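# Open the magnet-latched box lid past upright

## Task

Swing the box's lid open until it is roughly vertical or tipped further back, with the box still standing upright. Concealed magnets keep the lid's flap closed at the start. Forcing the lid or the flap beyond its hinge stop counts as failure. The lid must stay open on its own at the end; if it only stays open because the robot is holding it, the goal is not met.

## Robot and tools

Robot: two arms, left_arm and right_arm. Each has six revolute joints and a parallel gripper. Despite the names, left_arm sits on the +y side of the scene; the names say nothing about which side of an image an arm appears on.

Frame: a single world frame on the table top, midway between the arms. +x runs out over the table, +z is up, +y is toward left_arm. Gripper positions are in metres, and orientations are quaternions written w,x,y,z. In the gripper's own axes, the fingers point along +z and close along y. The reported position is the point between the finger pads, about 1 cm short of the tips. It can be off from the truth, more so at long reach.

execute_actions, argument actions: a list holding zero or one item.
- Empty list: no command; the result just reports the current state.
- Motion item {"rows": [...], "steps": n}: n is 1 to 15 control steps of 1/30 s each, default 15. Each row drives one step, and the final row repeats if there are fewer rows than steps. Every row is one flat list of 14 numbers covering both arms, even if only one moves. The first seven are left_arm: waist, shoulder, elbow, wrist pitch, wrist yaw, wrist roll (absolute joint target angles in radians, same convention as the printed Joint positions), then the grip command. The next seven are the same for right_arm.
- Wait item {"steps": n} with no rows: n up to 300. It returns once n steps have passed since the previous result, counting your reply time.
- Optional pictures: true/false controls whether camera images come back (default on).
A refused call sends nothing to the robot.

Joint ranges, the same for each arm: waist -2.618 to 3.054, shoulder 0.000 to 3.142, elbow 0.000 to 3.142, wrist pitch -1.571 to 1.571, wrist yaw -1.571 to 1.571, wrist roll -2.094 to 2.094. A target more than 0.036 beyond an end, and further out than the joint's current reading, is refused. True ends may sit up to 0.036 rad either side of these. Targets beyond the true end are clipped there, and the result then reports "joint sent to its limit" (possibly about an earlier action still running). The absence of that line does not prove there is room left.

Grip command: a number from -1 (closed) to +1 (fully open), on the scale of grip_measured. Pads meet near -0.94; each millimetre of object width adds about 0.0208. Each gripper's reading has its own fixed bias of up to about 0.02. The fingers are spring-coupled to the motor, so they stop at contact while the motor keeps moving. Commanding further below the object's width squeezes harder, up to roughly 50-62 N per pad (less for parts under about 5 mm). To keep a grasp, keep sending the same closing value.

Motion limits: each step the joint target is kept within a lead of the measured angle: waist 0.202, shoulder 0.258, elbow 0.238, wrist pitch 0.573, wrist yaw and roll 0.522 rad. If a step's targets would move the gripper more than 70 mm from its measured spot, all joints are scaled back. Friction can leave a joint up to about 0.031 rad off target, and moves smaller than that may not happen. Between calls the arms keep heading to the last row until they settle or a step is HELD.

Result lines:
- State line, left_arm: … | right_arm: …, gives end_effector_position and end_effector_quat_wxyz.
- Joint positions and Joint velocities, per arm: six angles (rad) plus the gripper opening in metres, from 0.093 fully open to 0.000 closed, with about 1 mm bias. On a flat rigid object the opening can settle up to ~12 mm below its width.
- grip_measured is the motor position on the -1..+1 scale.
- "joint command not followed": a clearance check altered or blocked some joint targets; the rest of the row still ran.
- HELD marks steps where your row was partly or wholly not sent.
- MOTOR HOT appears from 75 °C. OVER-TEMPERATURE FAULT means an arm was stopped: at 90 °C for 10 s, and at 100 °C the arm goes limp and drops. Holding loads heats motors, even while you think, so avoid long static holds.

zoom_image: camera (one of cam_head_left, cam_head_right, cam_high, cam_low, cam_left_wrist, cam_right_wrist) and region [x0, y0, x1, y1] in image pixels, origin top-left, at most 504x504. It returns an enlarged view of that camera's latest image. All images are 672x504. Calibration (intrinsics K, distortion, T_world_to_cam) is given per camera; the wrist camera poses follow the arm joints, and all values may be slightly off.

finished_scene: argument scene, the current scene's number. The goal must hold by itself at that moment. Sending a reply with no tool call ends everything.

Cautions: do not let the arms collide or press on each other. Do not knock anything off the table. Do not tip the box over. Do not push the lid or the flap past its hinge stop. Avoid slams, drops and very hard pushes. Small random nudges to loose objects can occur. Smooth, low-effort motion is preferred.

Each tool is called in YAML: its name, and indented under it one key for each argument.

## Session

execute_actions:
  actions: []

Scene clock: 0.00 s of 8200.00 s.
left_arm: end_effector_position=(+0.3835, +0.6095, +0.3378) grip_measured=+0.984 end_effector_quat_wxyz=(+0.498, +0.070, +0.856, +0.117) | right_arm: end_effector_position=(+0.2419, +0.2088, +0.3920) grip_measured=+0.992 end_effector_quat_wxyz=(-0.511, +0.856, -0.074, +0.035)
Joint positions: left_arm=[ 0.822  1.893  2.046 -0.764  0.591  0.684  0.092] | right_arm=[ 1.064  2.04   2.492 -0.988 -0.377 -1.769  0.093]
Joint velocities: left_arm=[ 0.007  0.002 -0.017  0.022  0.037  0.022  0.   ] | right_arm=[-0.002 -0.012 -0.012  0.037  0.022 -0.037  0.001]
Motor temperatures (°C, as the motors report them): left_arm=[29 27 28 28 28 30] | right_arm=[30 28 27 29 29 29]

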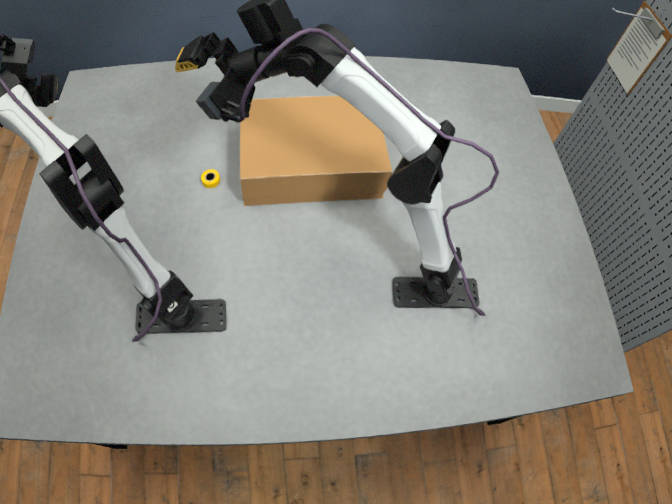

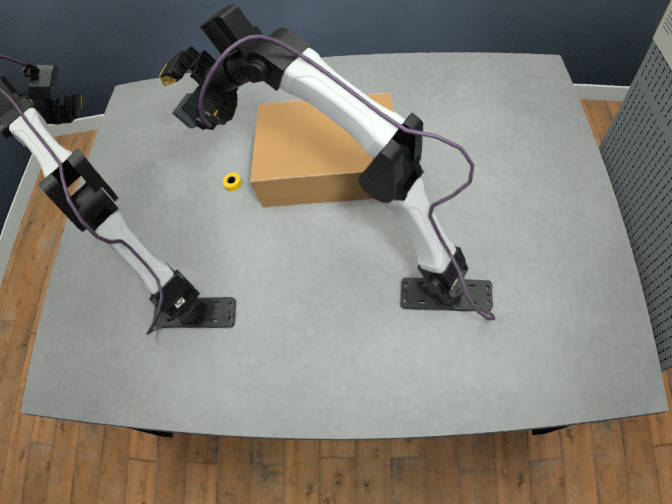

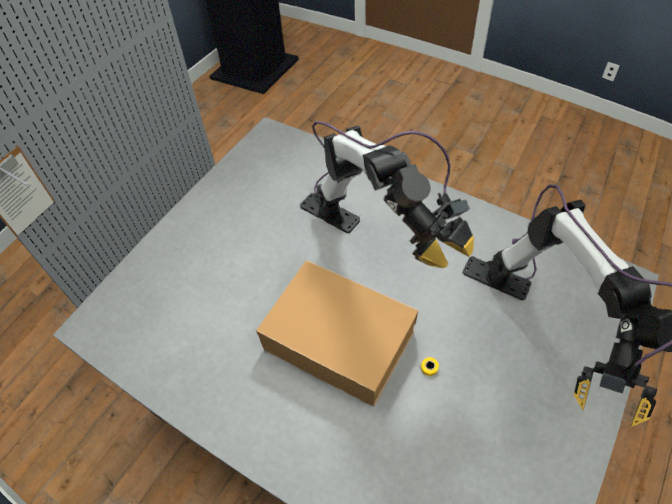

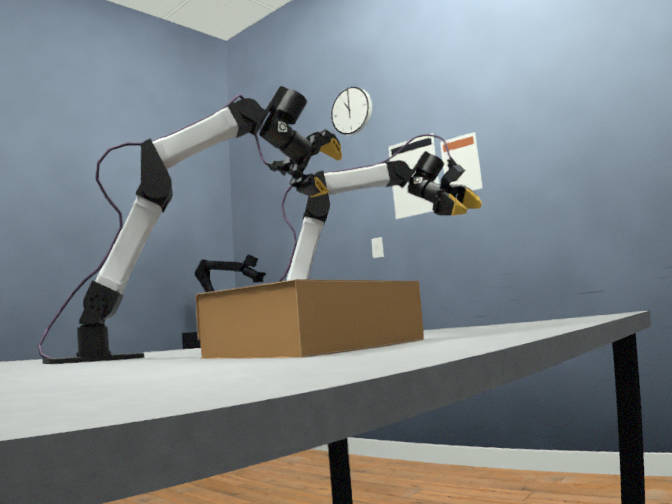

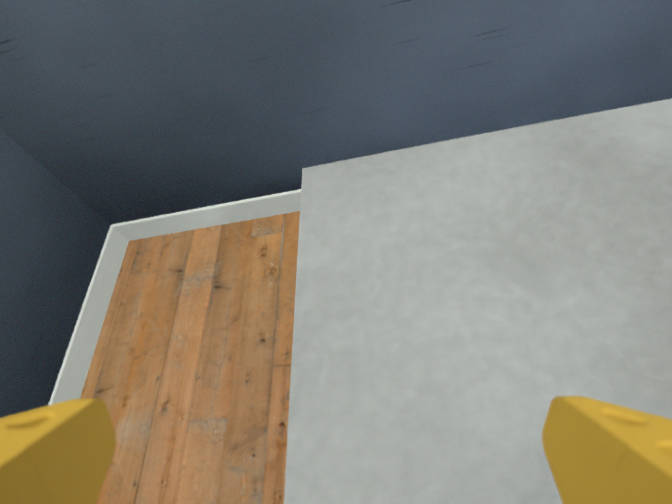

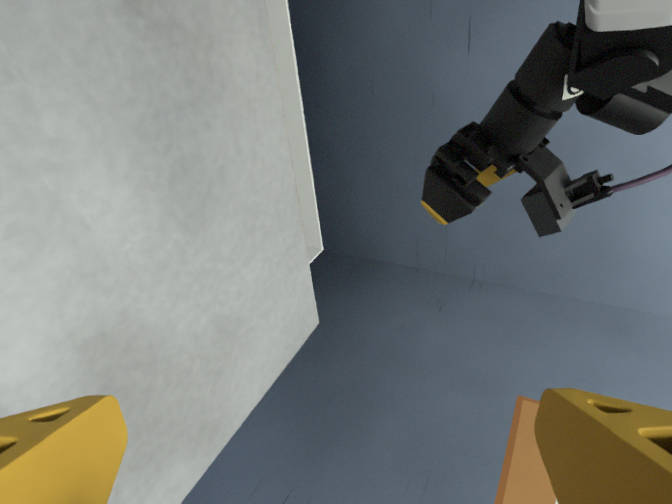

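zoom_image:
  camera: "cam_low"
  region: [170, 260, 330, 380]

zoom_image:
  camera: "cam_head_left"
  region: [200, 90, 420, 230]

Region (170, 260, 330, 380) of cam_low's 672x504 image, scaled by 3.150, with more detail than that image has; it fills the top 378 rows of this view, and the rest is white.

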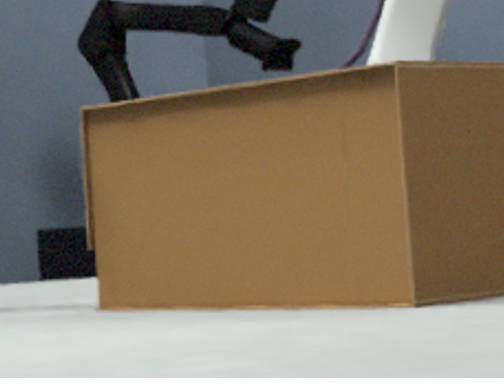

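Region (200, 90, 420, 230) of cam_head_left's 672x504 image, scaled by 2.291, with more detail than that image has; it fills the top 321 rows of this view, and the rest is white.

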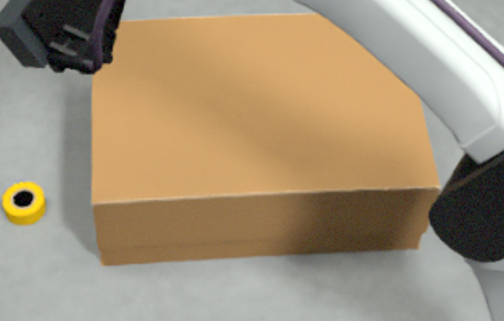

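execute_actions:
  actions:
    - {"rows":[[-0.3,0.8,0.8,0,0,0,-1,0.3,0.8,0.8,0,0,0,-1]]}
  pictures: false

execute_actions:
  actions:
    - {"steps":120}

Scene clock: 9.27 s of 8200.00 s.
left_arm: end_effector_position=(+0.3404, +0.3245, +0.4582) grip_measured=-1.000 end_effector_quat_wxyz=(+0.729, +0.019, +0.682, +0.050) | right_arm: end_effector_position=(+0.3773, +0.0098, +0.5483) grip_measured=-1.000 end_effector_quat_wxyz=(+0.713, -0.548, +0.407, -0.161)
Joint positions: left_arm=[ 0.108  1.083  1.228 -0.075  0.08   0.092  0.   ] | right_arm=[ 0.673  1.605  2.023 -0.349 -0.116 -1.145  0.   ]
Joint velocities: left_arm=[-1.907 -2.259 -1.941  0.476 -0.344 -0.476  0.   ] | right_arm=[-1.018 -1.131 -1.062  1.062  0.315  1.37   0.   ]
Motor temperatures (°C, as the motors report them): left_arm=[29 31 30 31 28 30] | right_arm=[30 31 29 32 29 29]
Steps of this call (steps 1 to 263: nothing new was sent; steps 264 to 278: all 15 steps of this action). Readings (joint positions):
264: left_arm=[0.808 1.871 2.009 -0.708 0.539 0.634] | right_arm=[1.060 2.027 2.470 -0.959 -0.360 -1.738]
265: left_arm=[0.784 1.834 1.949 -0.640 0.468 0.571] | right_arm=[1.049 2.007 2.435 -0.918 -0.337 -1.698]
267: left_arm=[0.710 1.752 1.845 -0.520 0.362 0.456] | right_arm=[1.008 1.960 2.370 -0.836 -0.291 -1.618]
271: left_arm=[0.527 1.555 1.646 -0.302 0.217 0.273] | right_arm=[0.897 1.845 2.248 -0.659 -0.212 -1.455]
278: the state above

Scene clock: 13.27 s of 8200.00 s.
left_arm: end_effector_position=(+0.2788, +0.2028, +0.3672) grip_measured=-1.000 end_effector_quat_wxyz=(+0.704, +0.104, +0.695, -0.100) | right_arm: end_effector_position=(+0.3130, -0.1939, +0.3663) grip_measured=-1.000 end_effector_quat_wxyz=(+0.705, -0.086, +0.700, +0.081)
Joint positions: left_arm=[-0.293  0.794  0.805  0.     0.01   0.007  0.   ] | right_arm=[ 0.309  0.799  0.808 -0.003 -0.008 -0.007  0.   ]
Joint velocities: left_arm=[-0.002 -0.002  0.012 -0.081  0.081  0.037  0.   ] | right_arm=[-0.002 -0.022  0.002  0.022 -0.066 -0.007  0.   ]
Motor temperatures (°C, as the motors report them): left_arm=[29 31 30 32 28 30] | right_arm=[30 31 29 33 29 29]
Steps of this call (steps 1 to 60: the robot went on to your last target; steps 61 to 120: nothing new was sent). Readings (joint positions):
1: left_arm=[0.038 1.002 1.159 -0.057 0.069 0.077] | right_arm=[0.635 1.564 1.984 -0.312 -0.106 -1.094]
2: left_arm=[-0.035 0.921 1.087 -0.038 0.059 0.064] | right_arm=[0.596 1.521 1.944 -0.277 -0.095 -1.039]
4: left_arm=[-0.173 0.807 0.966 -0.006 0.051 0.046] | right_arm=[0.510 1.426 1.856 -0.214 -0.076 -0.923]
8: left_arm=[-0.290 0.786 0.830 0.003 0.038 0.024] | right_arm=[0.342 1.186 1.621 -0.105 -0.032 -0.623]
120: the state above
All arms were judged still, so your last target was given up. Only a new action makes them travel on or press farther. Fingers that are still opening or closing keep moving.
camera_calibration (this result's frames):
cam_left_wrist: T_world_to_cam=[[-0.283417, -0.958943, -0.0101096, 0.275632], [-0.404028, 0.128959, -0.905611, 0.456604], [0.869733, -0.252581, -0.423989, 0.0500933], [0, 0, 0, 1]] pos_world=[0.219032, 0.218085, 0.437531]
cam_right_wrist: T_world_to_cam=[[0.229008, -0.973368, -0.010492, -0.25816], [-0.399208, -0.0840821, -0.912997, 0.485129], [0.8878, 0.213273, -0.407832, -0.000345139], [0, 0, 0, 1]] pos_world=[0.253094, -0.21042, 0.440072]

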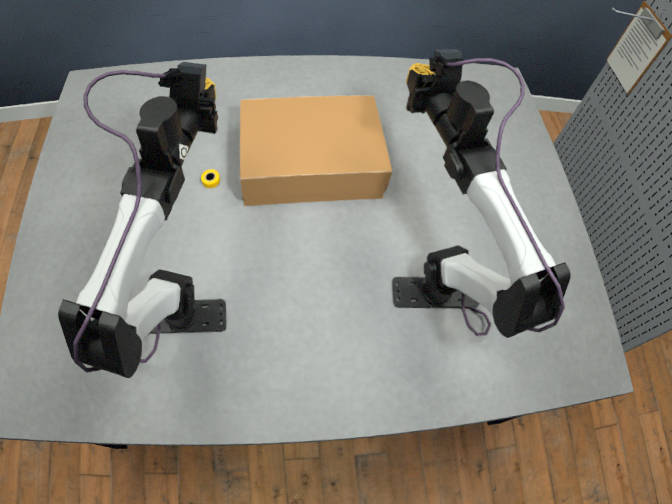

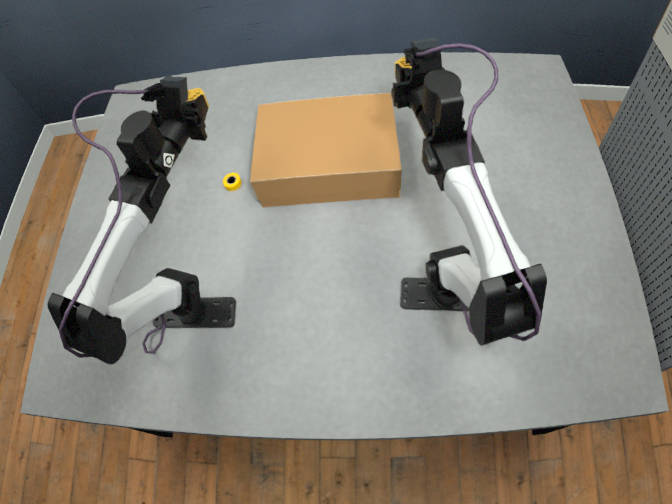

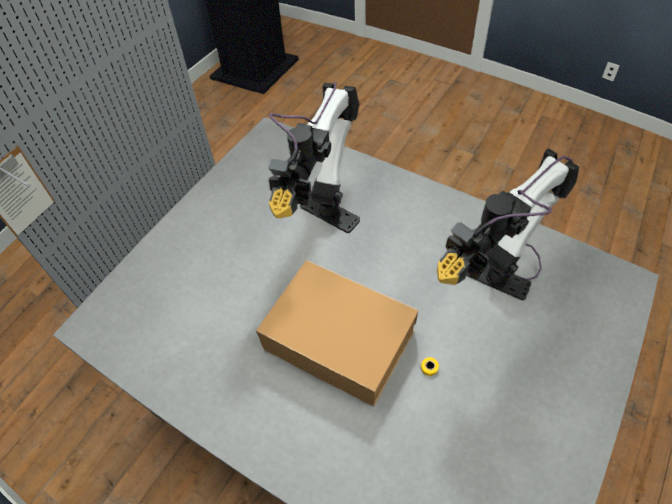

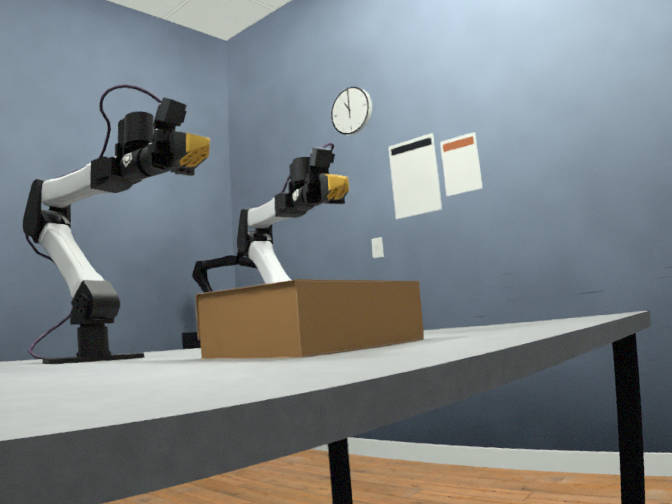

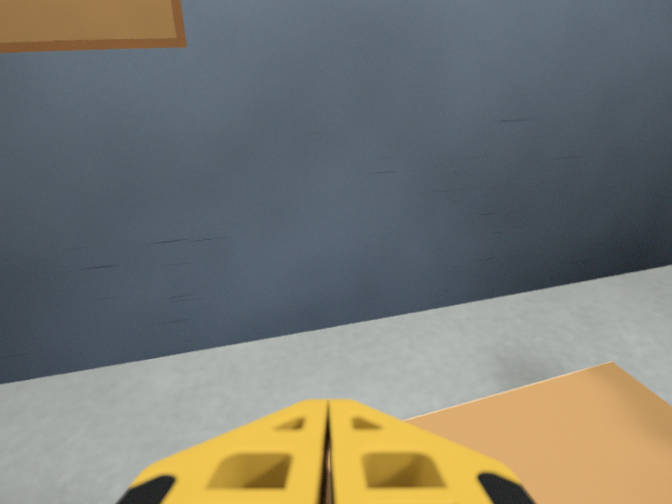

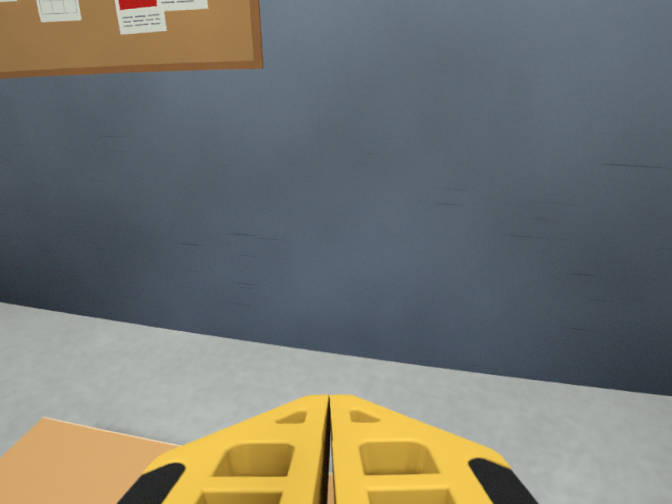

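execute_actions:
  actions:
    - {"rows":[[-1.0,0.8,0.32,0.9,0,0,-1,0.3,0.8,0.8,0,0,0,-1]]}
  pictures: false

execute_actions:
  actions:
    - {"rows":[[-1.0,1.65,0.32,0.9,0,0,-1,0.3,0.8,0.8,0,0,0,-1]]}
  pictures: false

execute_actions:
  actions:
    - {"steps":60}

Scene clock: 18.90 s of 8200.00 s.
left_arm: end_effector_position=(+0.1387, +0.0389, +0.3318) grip_measured=-1.000 end_effector_quat_wxyz=(+0.730, +0.269, +0.493, -0.390) | right_arm: end_effector_position=(+0.3130, -0.1939, +0.3663) grip_measured=-1.000 end_effector_quat_wxyz=(+0.705, -0.085, +0.700, +0.081)
Joint positions: left_arm=[-0.993  0.792  0.316  0.854  0.009  0.005  0.   ] | right_arm=[ 0.309  0.799  0.808 -0.003 -0.008 -0.007  0.   ]
Joint velocities: left_arm=[ 0.002 -0.002 -0.007  0.403  0.051  0.022  0.   ] | right_arm=[ 0.012 -0.007 -0.027  0.007 -0.007  0.037  0.   ]
Motor temperatures (°C, as the motors report them): left_arm=[29 30 31 33 28 30] | right_arm=[30 30 30 34 29 29]
Steps of this call (steps 1 to 154: nothing new was sent; steps 155 to 169: all 15 steps of this action). Readings (joint positions):
155: left_arm=[-0.326 0.794 0.763 0.099 -0.008 0.006] | right_arm=[0.309 0.799 0.808 -0.003 -0.008 -0.007]
156: left_arm=[-0.396 0.792 0.698 0.234 -0.011 0.006] | right_arm=[0.309 0.799 0.808 -0.003 -0.008 -0.007]
158: left_arm=[-0.547 0.792 0.545 0.463 -0.008 0.005] | right_arm=[0.309 0.799 0.808 -0.003 -0.008 -0.007]
162: left_arm=[-0.849 0.792 0.328 0.683 -0.004 0.005] | right_arm=[0.309 0.799 0.808 -0.003 -0.008 -0.007]
169: the state above

Scene clock: 19.40 s of 8200.00 s.
left_arm: end_effector_position=(+0.1795, -0.0217, +0.0514) grip_measured=-1.000 end_effector_quat_wxyz=(+0.472, +0.401, +0.742, -0.254) | right_arm: end_effector_position=(+0.3130, -0.1939, +0.3663) grip_measured=-1.000 end_effector_quat_wxyz=(+0.705, -0.085, +0.700, +0.081)
Joint positions: left_arm=[-0.993  1.646  0.325  0.882  0.008  0.005  0.   ] | right_arm=[ 0.309  0.799  0.808 -0.003 -0.008 -0.007  0.   ]
Joint velocities: left_arm=[-0.002 -0.022 -0.042 -0.007  0.007  0.007  0.   ] | right_arm=[-0.007 -0.012  0.002 -0.007  0.051  0.022  0.   ]
Motor temperatures (°C, as the motors report them): left_arm=[29 30 31 34 28 30] | right_arm=[30 30 30 34 29 29]
Steps of this call (steps 1 to 15: all 15 steps of this action). Readings (joint positions):
1: left_arm=[-0.993 0.825 0.317 0.886 0.008 0.005] | right_arm=[0.309 0.799 0.808 -0.003 -0.008 -0.007]
2: left_arm=[-0.993 0.895 0.330 0.918 0.008 0.005] | right_arm=[0.309 0.799 0.808 -0.003 -0.008 -0.007]
4: left_arm=[-0.993 1.046 0.339 0.930 0.008 0.005] | right_arm=[0.309 0.799 0.808 -0.003 -0.008 -0.007]
8: left_arm=[-0.993 1.341 0.339 0.926 0.008 0.005] | right_arm=[0.309 0.799 0.808 -0.003 -0.008 -0.007]
15: the state above

Scene clock: 21.40 s of 8200.00 s.
left_arm: end_effector_position=(+0.1805, -0.0233, +0.0555) grip_measured=-1.000 end_effector_quat_wxyz=(+0.479, +0.399, +0.738, -0.258) | right_arm: end_effector_position=(+0.3130, -0.1939, +0.3663) grip_measured=-1.000 end_effector_quat_wxyz=(+0.705, -0.085, +0.700, +0.081)
Joint positions: left_arm=[-0.993  1.646  0.325  0.9    0.008  0.005  0.   ] | right_arm=[ 0.309  0.799  0.808 -0.003 -0.008 -0.007  0.   ]
Joint velocities: left_arm=[-0.007 -0.007 -0.007  0.051  0.022  0.007  0.   ] | right_arm=[-0.017 -0.002 -0.012  0.037 -0.066 -0.022  0.   ]
Motor temperatures (°C, as the motors report them): left_arm=[29 31 31 34 28 30] | right_arm=[30 30 30 35 29 29]
Steps of this call (steps 1 to 30: the robot went on to your last target; steps 31 to 60: nothing new was sent). Readings (joint positions):
1: left_arm=[-0.993 1.646 0.325 0.883 0.008 0.005] | right_arm=[0.309 0.799 0.808 -0.003 -0.008 -0.007]
2: left_arm=[-0.993 1.646 0.325 0.889 0.008 0.005] | right_arm=[0.309 0.799 0.808 -0.003 -0.008 -0.007]
4: left_arm=[-0.993 1.646 0.325 0.893 0.008 0.005] | right_arm=[0.309 0.799 0.808 -0.003 -0.008 -0.007]
8: left_arm=[-0.993 1.646 0.325 0.898 0.008 0.005] | right_arm=[0.309 0.799 0.808 -0.003 -0.008 -0.007]
60: the state above
All arms were judged still, so your last target was given up. Only a new action makes them travel on or press farther. Fingers that are still opening or closing keep moving.
camera_calibration (this result's frames):
cam_left_wrist: T_world_to_cam=[[-0.835934, -0.54881, -0.0047397, 0.136758], [-0.416541, 0.640041, -0.645632, 0.1635], [0.357363, -0.537731, -0.763634, 0.0510242], [0, 0, 0, 1]] pos_world=[0.164191, -0.00215529, 0.145173]
cam_right_wrist: T_world_to_cam=[[0.22901, -0.973363, -0.0108735, -0.258019], [-0.399289, -0.0837444, -0.912992, 0.485218], [0.887763, 0.213426, -0.407832, -0.000303797], [0, 0, 0, 1]] pos_world=[0.253101, -0.210447, 0.440071]

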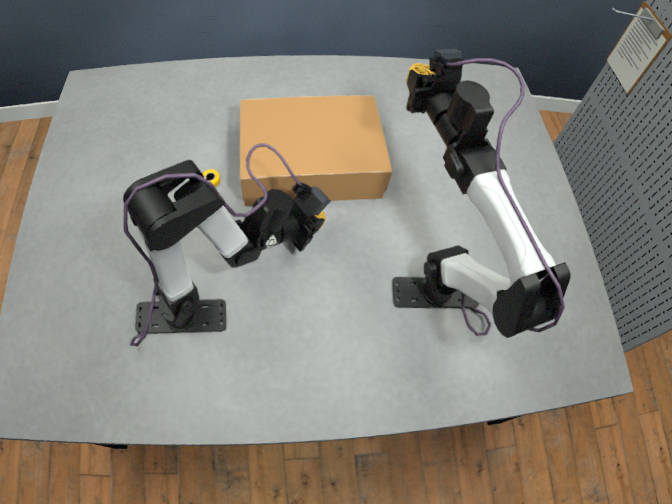

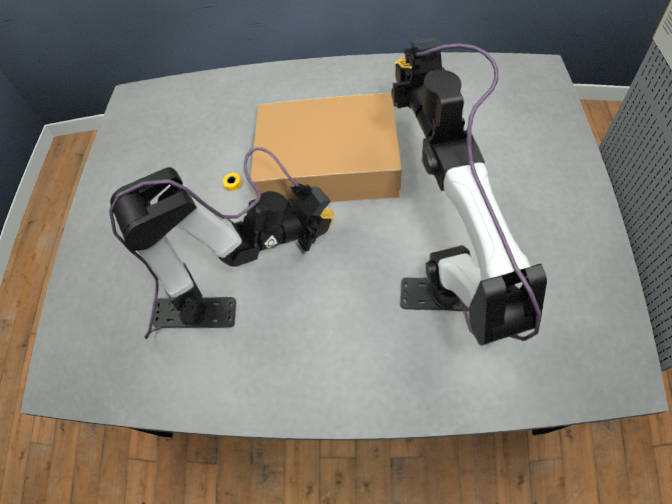

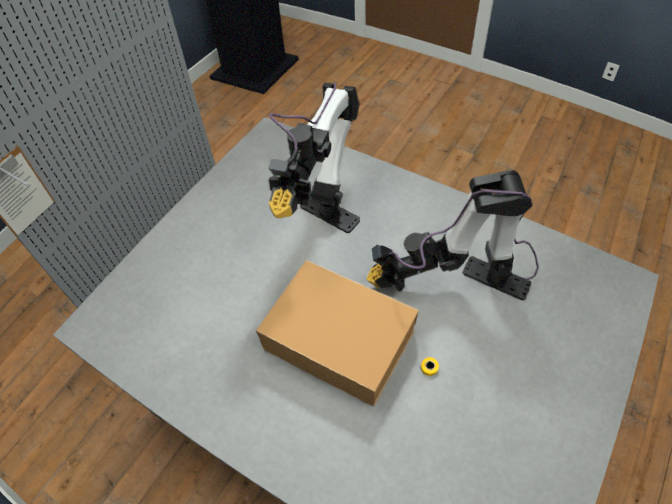

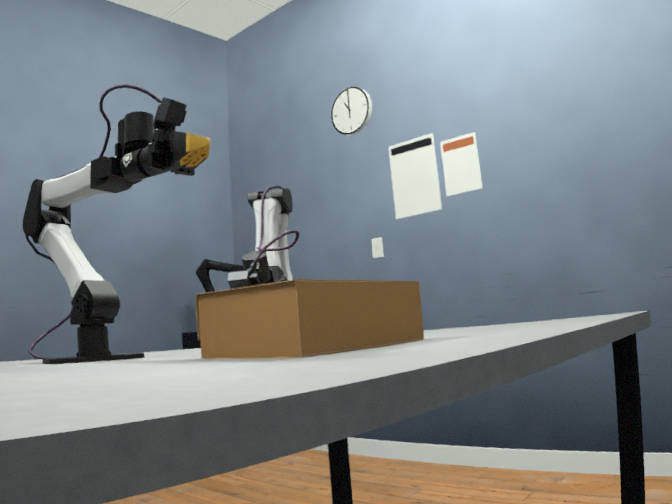

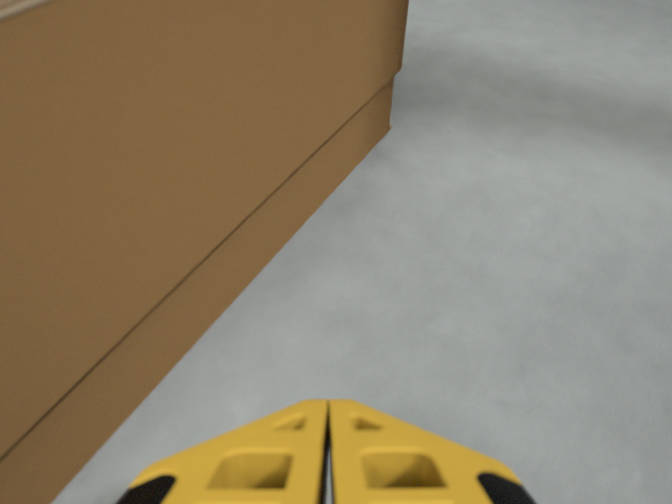

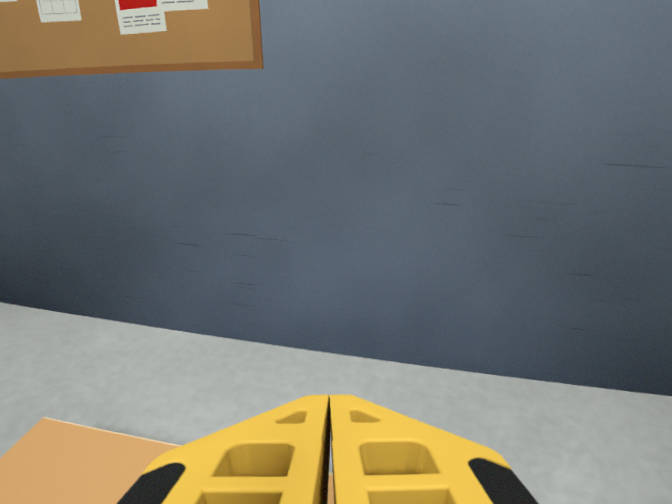

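execute_actions:
  actions:
    - {"rows":[[-1.2,1.72,0.32,0.9,-0.7,0,-1,0.3,0.8,0.8,0,0,0,-1]]}
  pictures: false

execute_actions:
  actions:
    - {"steps":40}
  pictures: false

Scene clock: 24.00 s of 8200.00 s.
left_arm: end_effector_position=(+0.1958, +0.0120, +0.0540) grip_measured=-1.000 end_effector_quat_wxyz=(+0.567, +0.310, +0.762, -0.046) | right_arm: end_effector_position=(+0.3130, -0.1939, +0.3663) grip_measured=-1.000 end_effector_quat_wxyz=(+0.705, -0.085, +0.700, +0.081)
Joint positions: left_arm=[-1.199  1.7    0.325  0.909 -0.664  0.004  0.   ] | right_arm=[ 0.309  0.799  0.808 -0.003 -0.008 -0.007  0.   ]
Joint velocities: left_arm=[-0.002  0.002 -0.007  0.037 -0.212 -0.037  0.   ] | right_arm=[ 0.002 -0.012 -0.022 -0.037 -0.037 -0.007  0.   ]
Motor temperatures (°C, as the motors report them): left_arm=[29 31 31 34 28 30] | right_arm=[30 30 31 35 29 29]
Steps of this call (steps 1 to 63: nothing new was sent; steps 64 to 78: all 15 steps of this action). Readings (joint positions):
64: left_arm=[-1.026 1.652 0.325 0.905 -0.080 0.004] | right_arm=[0.309 0.799 0.808 -0.003 -0.008 -0.007]
65: left_arm=[-1.086 1.666 0.325 0.912 -0.185 0.004] | right_arm=[0.309 0.799 0.808 -0.003 -0.008 -0.007]
67: left_arm=[-1.179 1.691 0.325 0.910 -0.354 0.004] | right_arm=[0.309 0.799 0.808 -0.003 -0.008 -0.007]
71: left_arm=[-1.199 1.700 0.325 0.909 -0.552 0.004] | right_arm=[0.309 0.799 0.808 -0.003 -0.008 -0.007]
78: the state above

Scene clock: 25.33 s of 8200.00 s.
left_arm: end_effector_position=(+0.1982, +0.0158, +0.0553) grip_measured=-1.000 end_effector_quat_wxyz=(+0.571, +0.302, +0.763, -0.036) | right_arm: end_effector_position=(+0.3130, -0.1939, +0.3664) grip_measured=-1.000 end_effector_quat_wxyz=(+0.705, -0.085, +0.700, +0.081)
Joint positions: left_arm=[-1.199  1.7    0.325  0.909 -0.692  0.004  0.   ] | right_arm=[ 0.309  0.799  0.808 -0.002 -0.008 -0.007  0.   ]
Joint velocities: left_arm=[-0.002  0.007  0.017  0.066 -0.007  0.007  0.   ] | right_arm=[ 0.012  0.002 -0.002  0.095  0.007  0.007  0.   ]
Motor temperatures (°C, as the motors report them): left_arm=[29 31 31 34 28 30] | right_arm=[30 30 31 35 29 29]
Steps of this call (steps 1 to 30: the robot went on to your last target; steps 31 to 40: nothing new was sent). Readings (joint positions):
1: left_arm=[-1.199 1.700 0.325 0.909 -0.669 0.004] | right_arm=[0.309 0.799 0.808 -0.003 -0.008 -0.007]
2: left_arm=[-1.199 1.700 0.325 0.909 -0.674 0.004] | right_arm=[0.309 0.799 0.808 -0.003 -0.008 -0.007]
4: left_arm=[-1.199 1.700 0.325 0.909 -0.681 0.004] | right_arm=[0.309 0.799 0.808 -0.002 -0.008 -0.007]
8: left_arm=[-1.199 1.700 0.325 0.909 -0.687 0.004] | right_arm=[0.309 0.799 0.808 -0.002 -0.008 -0.007]
40: the state above
All arms were judged still, so your last target was given up. Only a new action makes them travel on or press farther. Fingers that are still opening or closing keep moving.

execute_actions:
  actions:
    - {"rows":[[-1.2,1.83,0.32,0.9,-0.7,0,-1,0.3,0.8,0.8,0,0,0,-1]]}
  pictures: false

execute_actions:
  actions:
    - {"rows":[[-1.1,1.83,0.32,0.9,-0.7,0,-1,0.3,0.8,0.8,0,0,0,-1]]}

Scene clock: 27.73 s of 8200.00 s.
left_arm: end_effector_position=(+0.1960, +0.0227, +0.0223) grip_measured=-1.000 end_effector_quat_wxyz=(+0.543, +0.325, +0.774, -0.005) | right_arm: end_effector_position=(+0.3130, -0.1939, +0.3664) grip_measured=-1.000 end_effector_quat_wxyz=(+0.705, -0.085, +0.700, +0.081)
Joint positions: left_arm=[-1.199  1.81   0.327  0.917 -0.696  0.002  0.   ] | right_arm=[ 0.309  0.799  0.808 -0.002 -0.008 -0.007  0.   ]
Joint velocities: left_arm=[ 0.007 -0.002  0.007  0.051  0.007 -0.007  0.   ] | right_arm=[ 0.002 -0.007 -0.002 -0.007  0.007 -0.022  0.   ]
Motor temperatures (°C, as the motors report them): left_arm=[29 31 31 34 28 30] | right_arm=[30 30 31 36 29 29]
Steps of this call (steps 1 to 57: nothing new was sent; steps 58 to 72: all 15 steps of this action). Readings (joint positions):
58: left_arm=[-1.199 1.715 0.325 0.918 -0.694 0.004] | right_arm=[0.309 0.799 0.808 -0.002 -0.008 -0.007]
59: left_arm=[-1.199 1.743 0.327 0.927 -0.694 0.004] | right_arm=[0.309 0.799 0.808 -0.002 -0.008 -0.007]
61: left_arm=[-1.199 1.794 0.327 0.917 -0.694 0.004] | right_arm=[0.309 0.799 0.808 -0.002 -0.008 -0.007]
65: left_arm=[-1.199 1.810 0.327 0.917 -0.696 0.002] | right_arm=[0.309 0.799 0.808 -0.002 -0.008 -0.007]
72: the state above

Scene clock: 28.23 s of 8200.00 s.
left_arm: end_effector_position=(+0.2205, +0.0451, +0.0225) grip_measured=-1.000 end_effector_quat_wxyz=(+0.543, +0.288, +0.789, +0.020) | right_arm: end_effector_position=(+0.3130, -0.1939, +0.3664) grip_measured=-1.000 end_effector_quat_wxyz=(+0.705, -0.085, +0.700, +0.081)
Joint positions: left_arm=[-1.105  1.81   0.327  0.919 -0.696  0.002  0.   ] | right_arm=[ 0.309  0.799  0.808 -0.002 -0.008 -0.007  0.   ]
Joint velocities: left_arm=[-0.002  0.012 -0.022 -0.007  0.066  0.037  0.   ] | right_arm=[-0.017  0.002  0.012 -0.051 -0.007 -0.095  0.   ]
Motor temperatures (°C, as the motors report them): left_arm=[29 31 31 34 28 30] | right_arm=[30 30 31 36 29 29]
Steps of this call (steps 1 to 15: all 15 steps of this action). Readings (joint positions):
1: left_arm=[-1.187 1.810 0.327 0.918 -0.691 0.002] | right_arm=[0.309 0.799 0.808 -0.002 -0.008 -0.007]
2: left_arm=[-1.161 1.810 0.327 0.919 -0.690 0.002] | right_arm=[0.309 0.799 0.808 -0.002 -0.008 -0.007]
4: left_arm=[-1.117 1.810 0.327 0.919 -0.694 0.002] | right_arm=[0.309 0.799 0.808 -0.002 -0.008 -0.007]
8: left_arm=[-1.105 1.810 0.327 0.919 -0.696 0.002] | right_arm=[0.309 0.799 0.808 -0.002 -0.008 -0.007]
15: the state above
camera_calibration (this result's frames):
cam_left_wrist: T_world_to_cam=[[-0.431184, -0.832586, -0.347679, 0.138841], [-0.597201, 0.552208, -0.581736, 0.157459], [0.676337, -0.0432009, -0.735325, -0.0450112], [0, 0, 0, 1]] pos_world=[0.184344, 0.026702, 0.106774]
cam_right_wrist: T_world_to_cam=[[0.229014, -0.973362, -0.0108724, -0.25802], [-0.39895, -0.0836656, -0.913148, 0.485269], [0.887914, 0.213461, -0.407483, -0.000433768], [0, 0, 0, 1]] pos_world=[0.253073, -0.210454, 0.44014]

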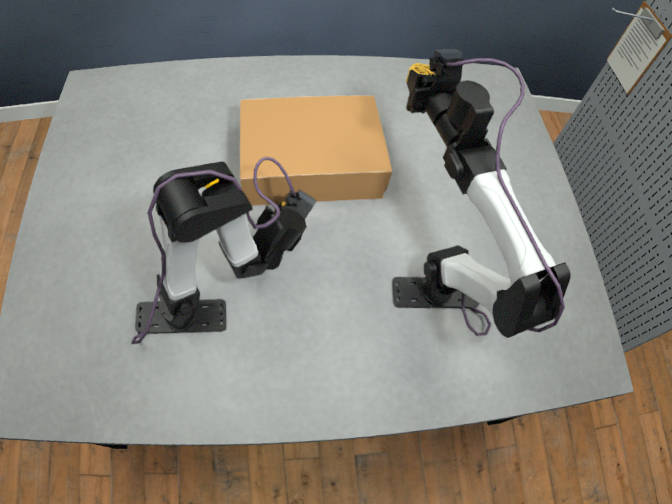

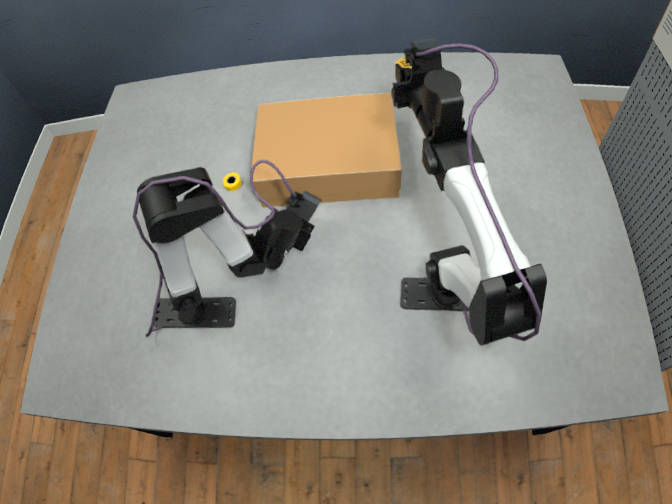

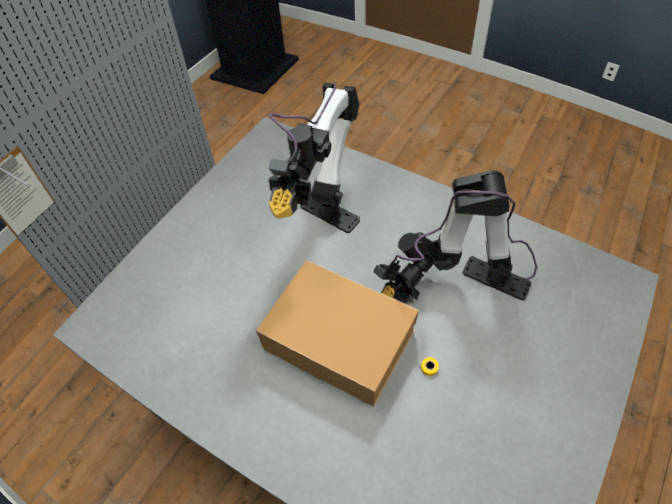

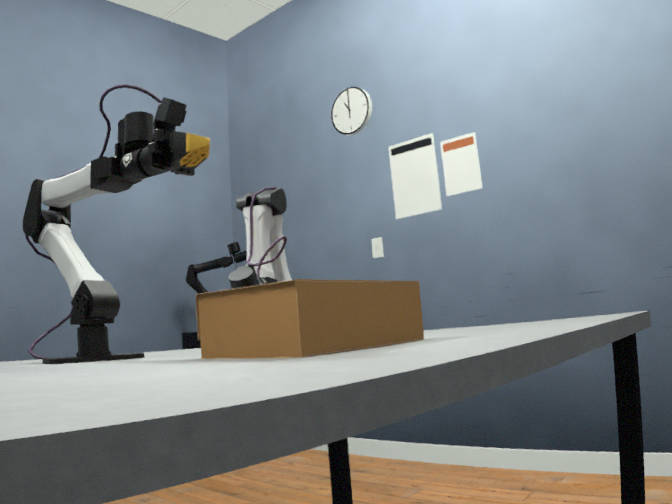

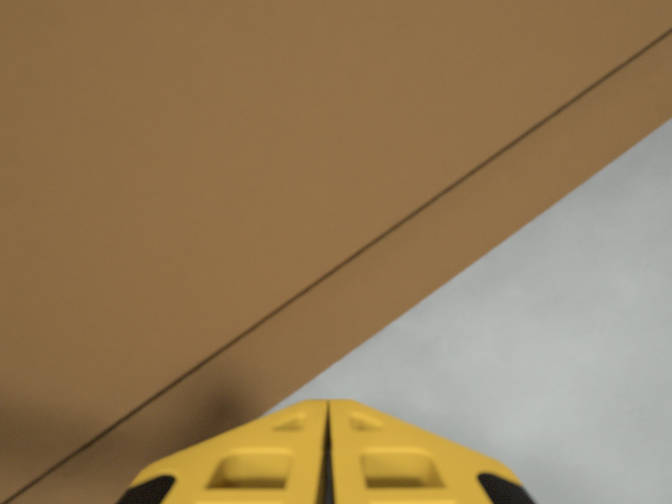

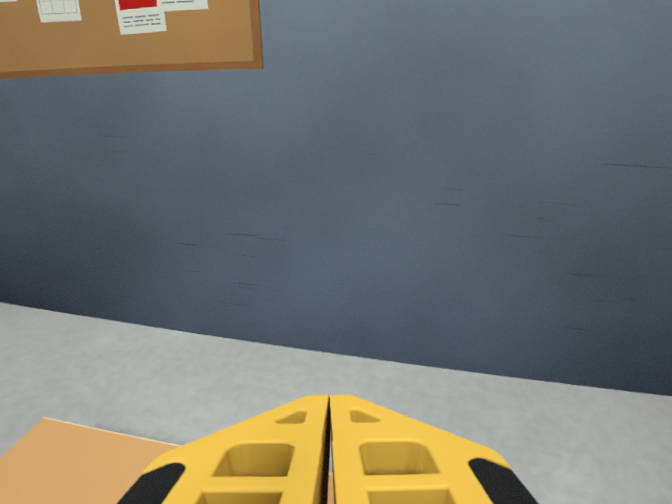

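Appears to rest on table. Advance, then lift.

execute_actions:
  actions:
    - {"rows":[[-1.0,1.81,0.32,0.92,-0.7,0,-1,0.3,0.8,0.8,0,0,0,-1]]}
  pictures: false

execute_actions:
  actions:
    - {"rows":[[-1.0,1.65,0.32,0.92,-0.7,0,-1,0.3,0.8,0.8,0,0,0,-1]]}

Scene clock: 31.07 s of 8200.00 s.
left_arm: end_effector_position=(+0.2442, +0.0709, +0.0231) grip_measured=-1.000 end_effector_quat_wxyz=(+0.542, +0.248, +0.802, +0.046) | right_arm: end_effector_position=(+0.3130, -0.1939, +0.3664) grip_measured=-1.000 end_effector_quat_wxyz=(+0.705, -0.085, +0.700, +0.081)
Joint positions: left_arm=[-1.005  1.81   0.327  0.922 -0.695  0.002  0.   ] | right_arm=[ 0.309  0.799  0.808 -0.002 -0.008 -0.007  0.   ]
Joint velocities: left_arm=[ 0.002 -0.007 -0.032 -0.051 -0.022  0.051  0.   ] | right_arm=[ 0.002 -0.017 -0.002  0.037  0.051 -0.066  0.   ]
Motor temperatures (°C, as the motors report them): left_arm=[29 31 31 34 28 30] | right_arm=[30 30 32 36 29 29]
Steps of this call (steps 1 to 15: the robot went on to your last target; steps 16 to 70: nothing new was sent; steps 71 to 85: all 15 steps of this action). Readings (joint positions):
71: left_arm=[-1.092 1.810 0.327 0.920 -0.691 0.002] | right_arm=[0.309 0.799 0.808 -0.002 -0.008 -0.007]
72: left_arm=[-1.063 1.810 0.327 0.922 -0.690 0.002] | right_arm=[0.309 0.799 0.808 -0.002 -0.008 -0.007]
74: left_arm=[-1.019 1.810 0.327 0.922 -0.692 0.002] | right_arm=[0.309 0.799 0.808 -0.002 -0.008 -0.007]
78: left_arm=[-1.005 1.810 0.327 0.922 -0.695 0.002] | right_arm=[0.309 0.799 0.808 -0.002 -0.008 -0.007]
85: the state above

Scene clock: 31.57 s of 8200.00 s.
left_arm: end_effector_position=(+0.2492, +0.0631, +0.0725) grip_measured=-1.000 end_effector_quat_wxyz=(+0.591, +0.209, +0.779, +0.004) | right_arm: end_effector_position=(+0.3130, -0.1939, +0.3664) grip_measured=-1.000 end_effector_quat_wxyz=(+0.705, -0.085, +0.700, +0.081)
Joint positions: left_arm=[-1.005  1.657  0.322  0.932 -0.695  0.002  0.   ] | right_arm=[ 0.309  0.799  0.808 -0.002 -0.008 -0.007  0.   ]
Joint velocities: left_arm=[ 0.007 -0.012  0.007  0.051 -0.051 -0.037  0.   ] | right_arm=[-0.017  0.002 -0.002 -0.007 -0.095 -0.007  0.   ]
Motor temperatures (°C, as the motors report them): left_arm=[29 31 31 34 28 30] | right_arm=[30 30 32 36 29 29]
Steps of this call (steps 1 to 15: all 15 steps of this action). Readings (joint positions):
1: left_arm=[-1.005 1.790 0.327 0.911 -0.694 0.002] | right_arm=[0.309 0.799 0.808 -0.002 -0.008 -0.007]
2: left_arm=[-1.005 1.751 0.322 0.901 -0.695 0.002] | right_arm=[0.309 0.799 0.808 -0.002 -0.008 -0.007]
4: left_arm=[-1.005 1.682 0.322 0.917 -0.695 0.002] | right_arm=[0.309 0.799 0.808 -0.002 -0.008 -0.007]
8: left_arm=[-1.005 1.657 0.322 0.932 -0.695 0.002] | right_arm=[0.309 0.799 0.808 -0.002 -0.008 -0.007]
15: the state above
camera_calibration (this result's frames):
cam_left_wrist: T_world_to_cam=[[-0.320367, -0.911992, -0.256193, 0.154337], [-0.592772, 0.403955, -0.696737, 0.210348], [0.738909, -0.0713472, -0.670017, -0.0454242], [0, 0, 0, 1]] pos_world=[0.207698, 0.0525424, 0.155663]
cam_right_wrist: T_world_to_cam=[[0.229014, -0.973362, -0.0108724, -0.25802], [-0.39895, -0.0836656, -0.913148, 0.485269], [0.887914, 0.213461, -0.407483, -0.000433768], [0, 0, 0, 1]] pos_world=[0.253073, -0.210454, 0.44014]

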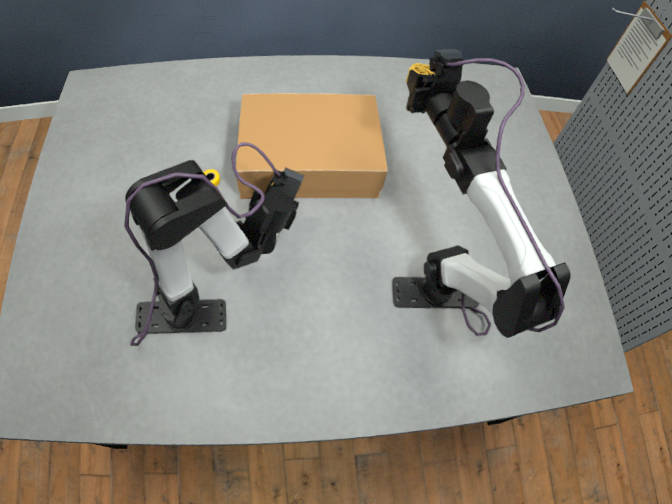

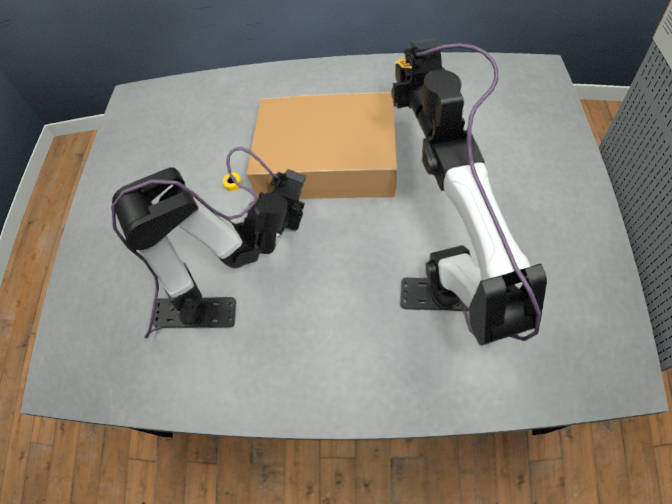

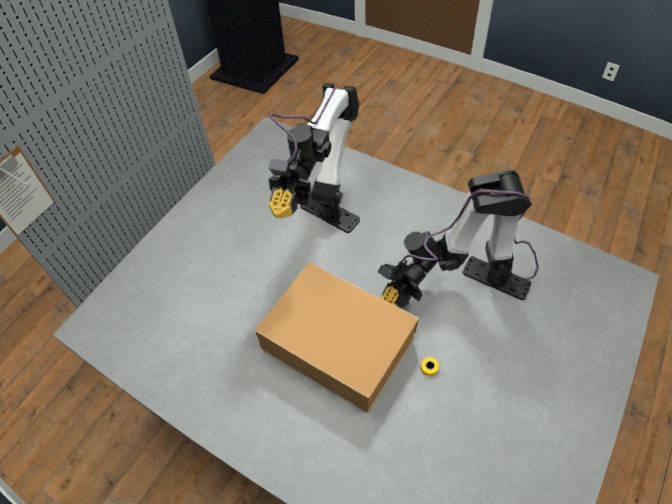

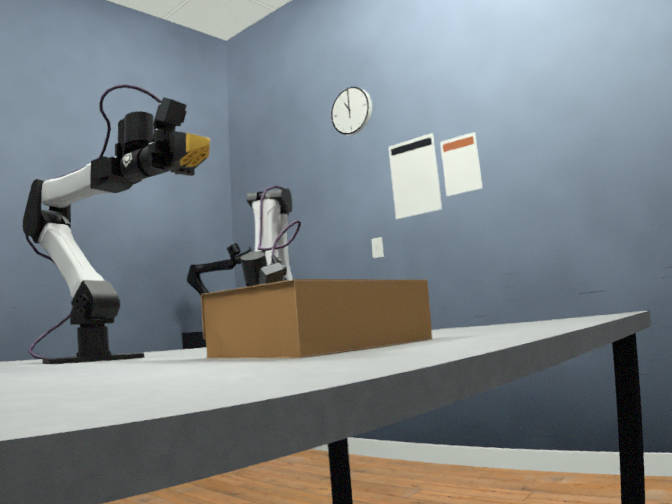

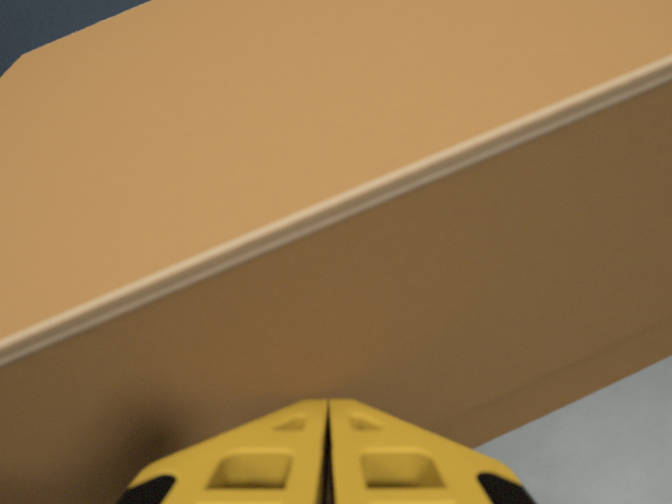

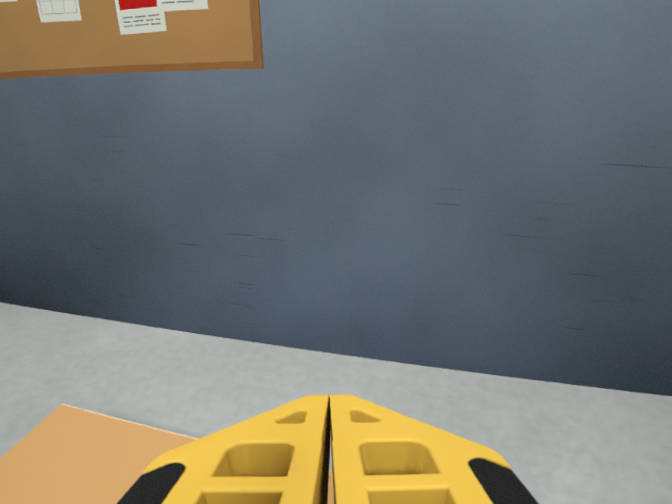

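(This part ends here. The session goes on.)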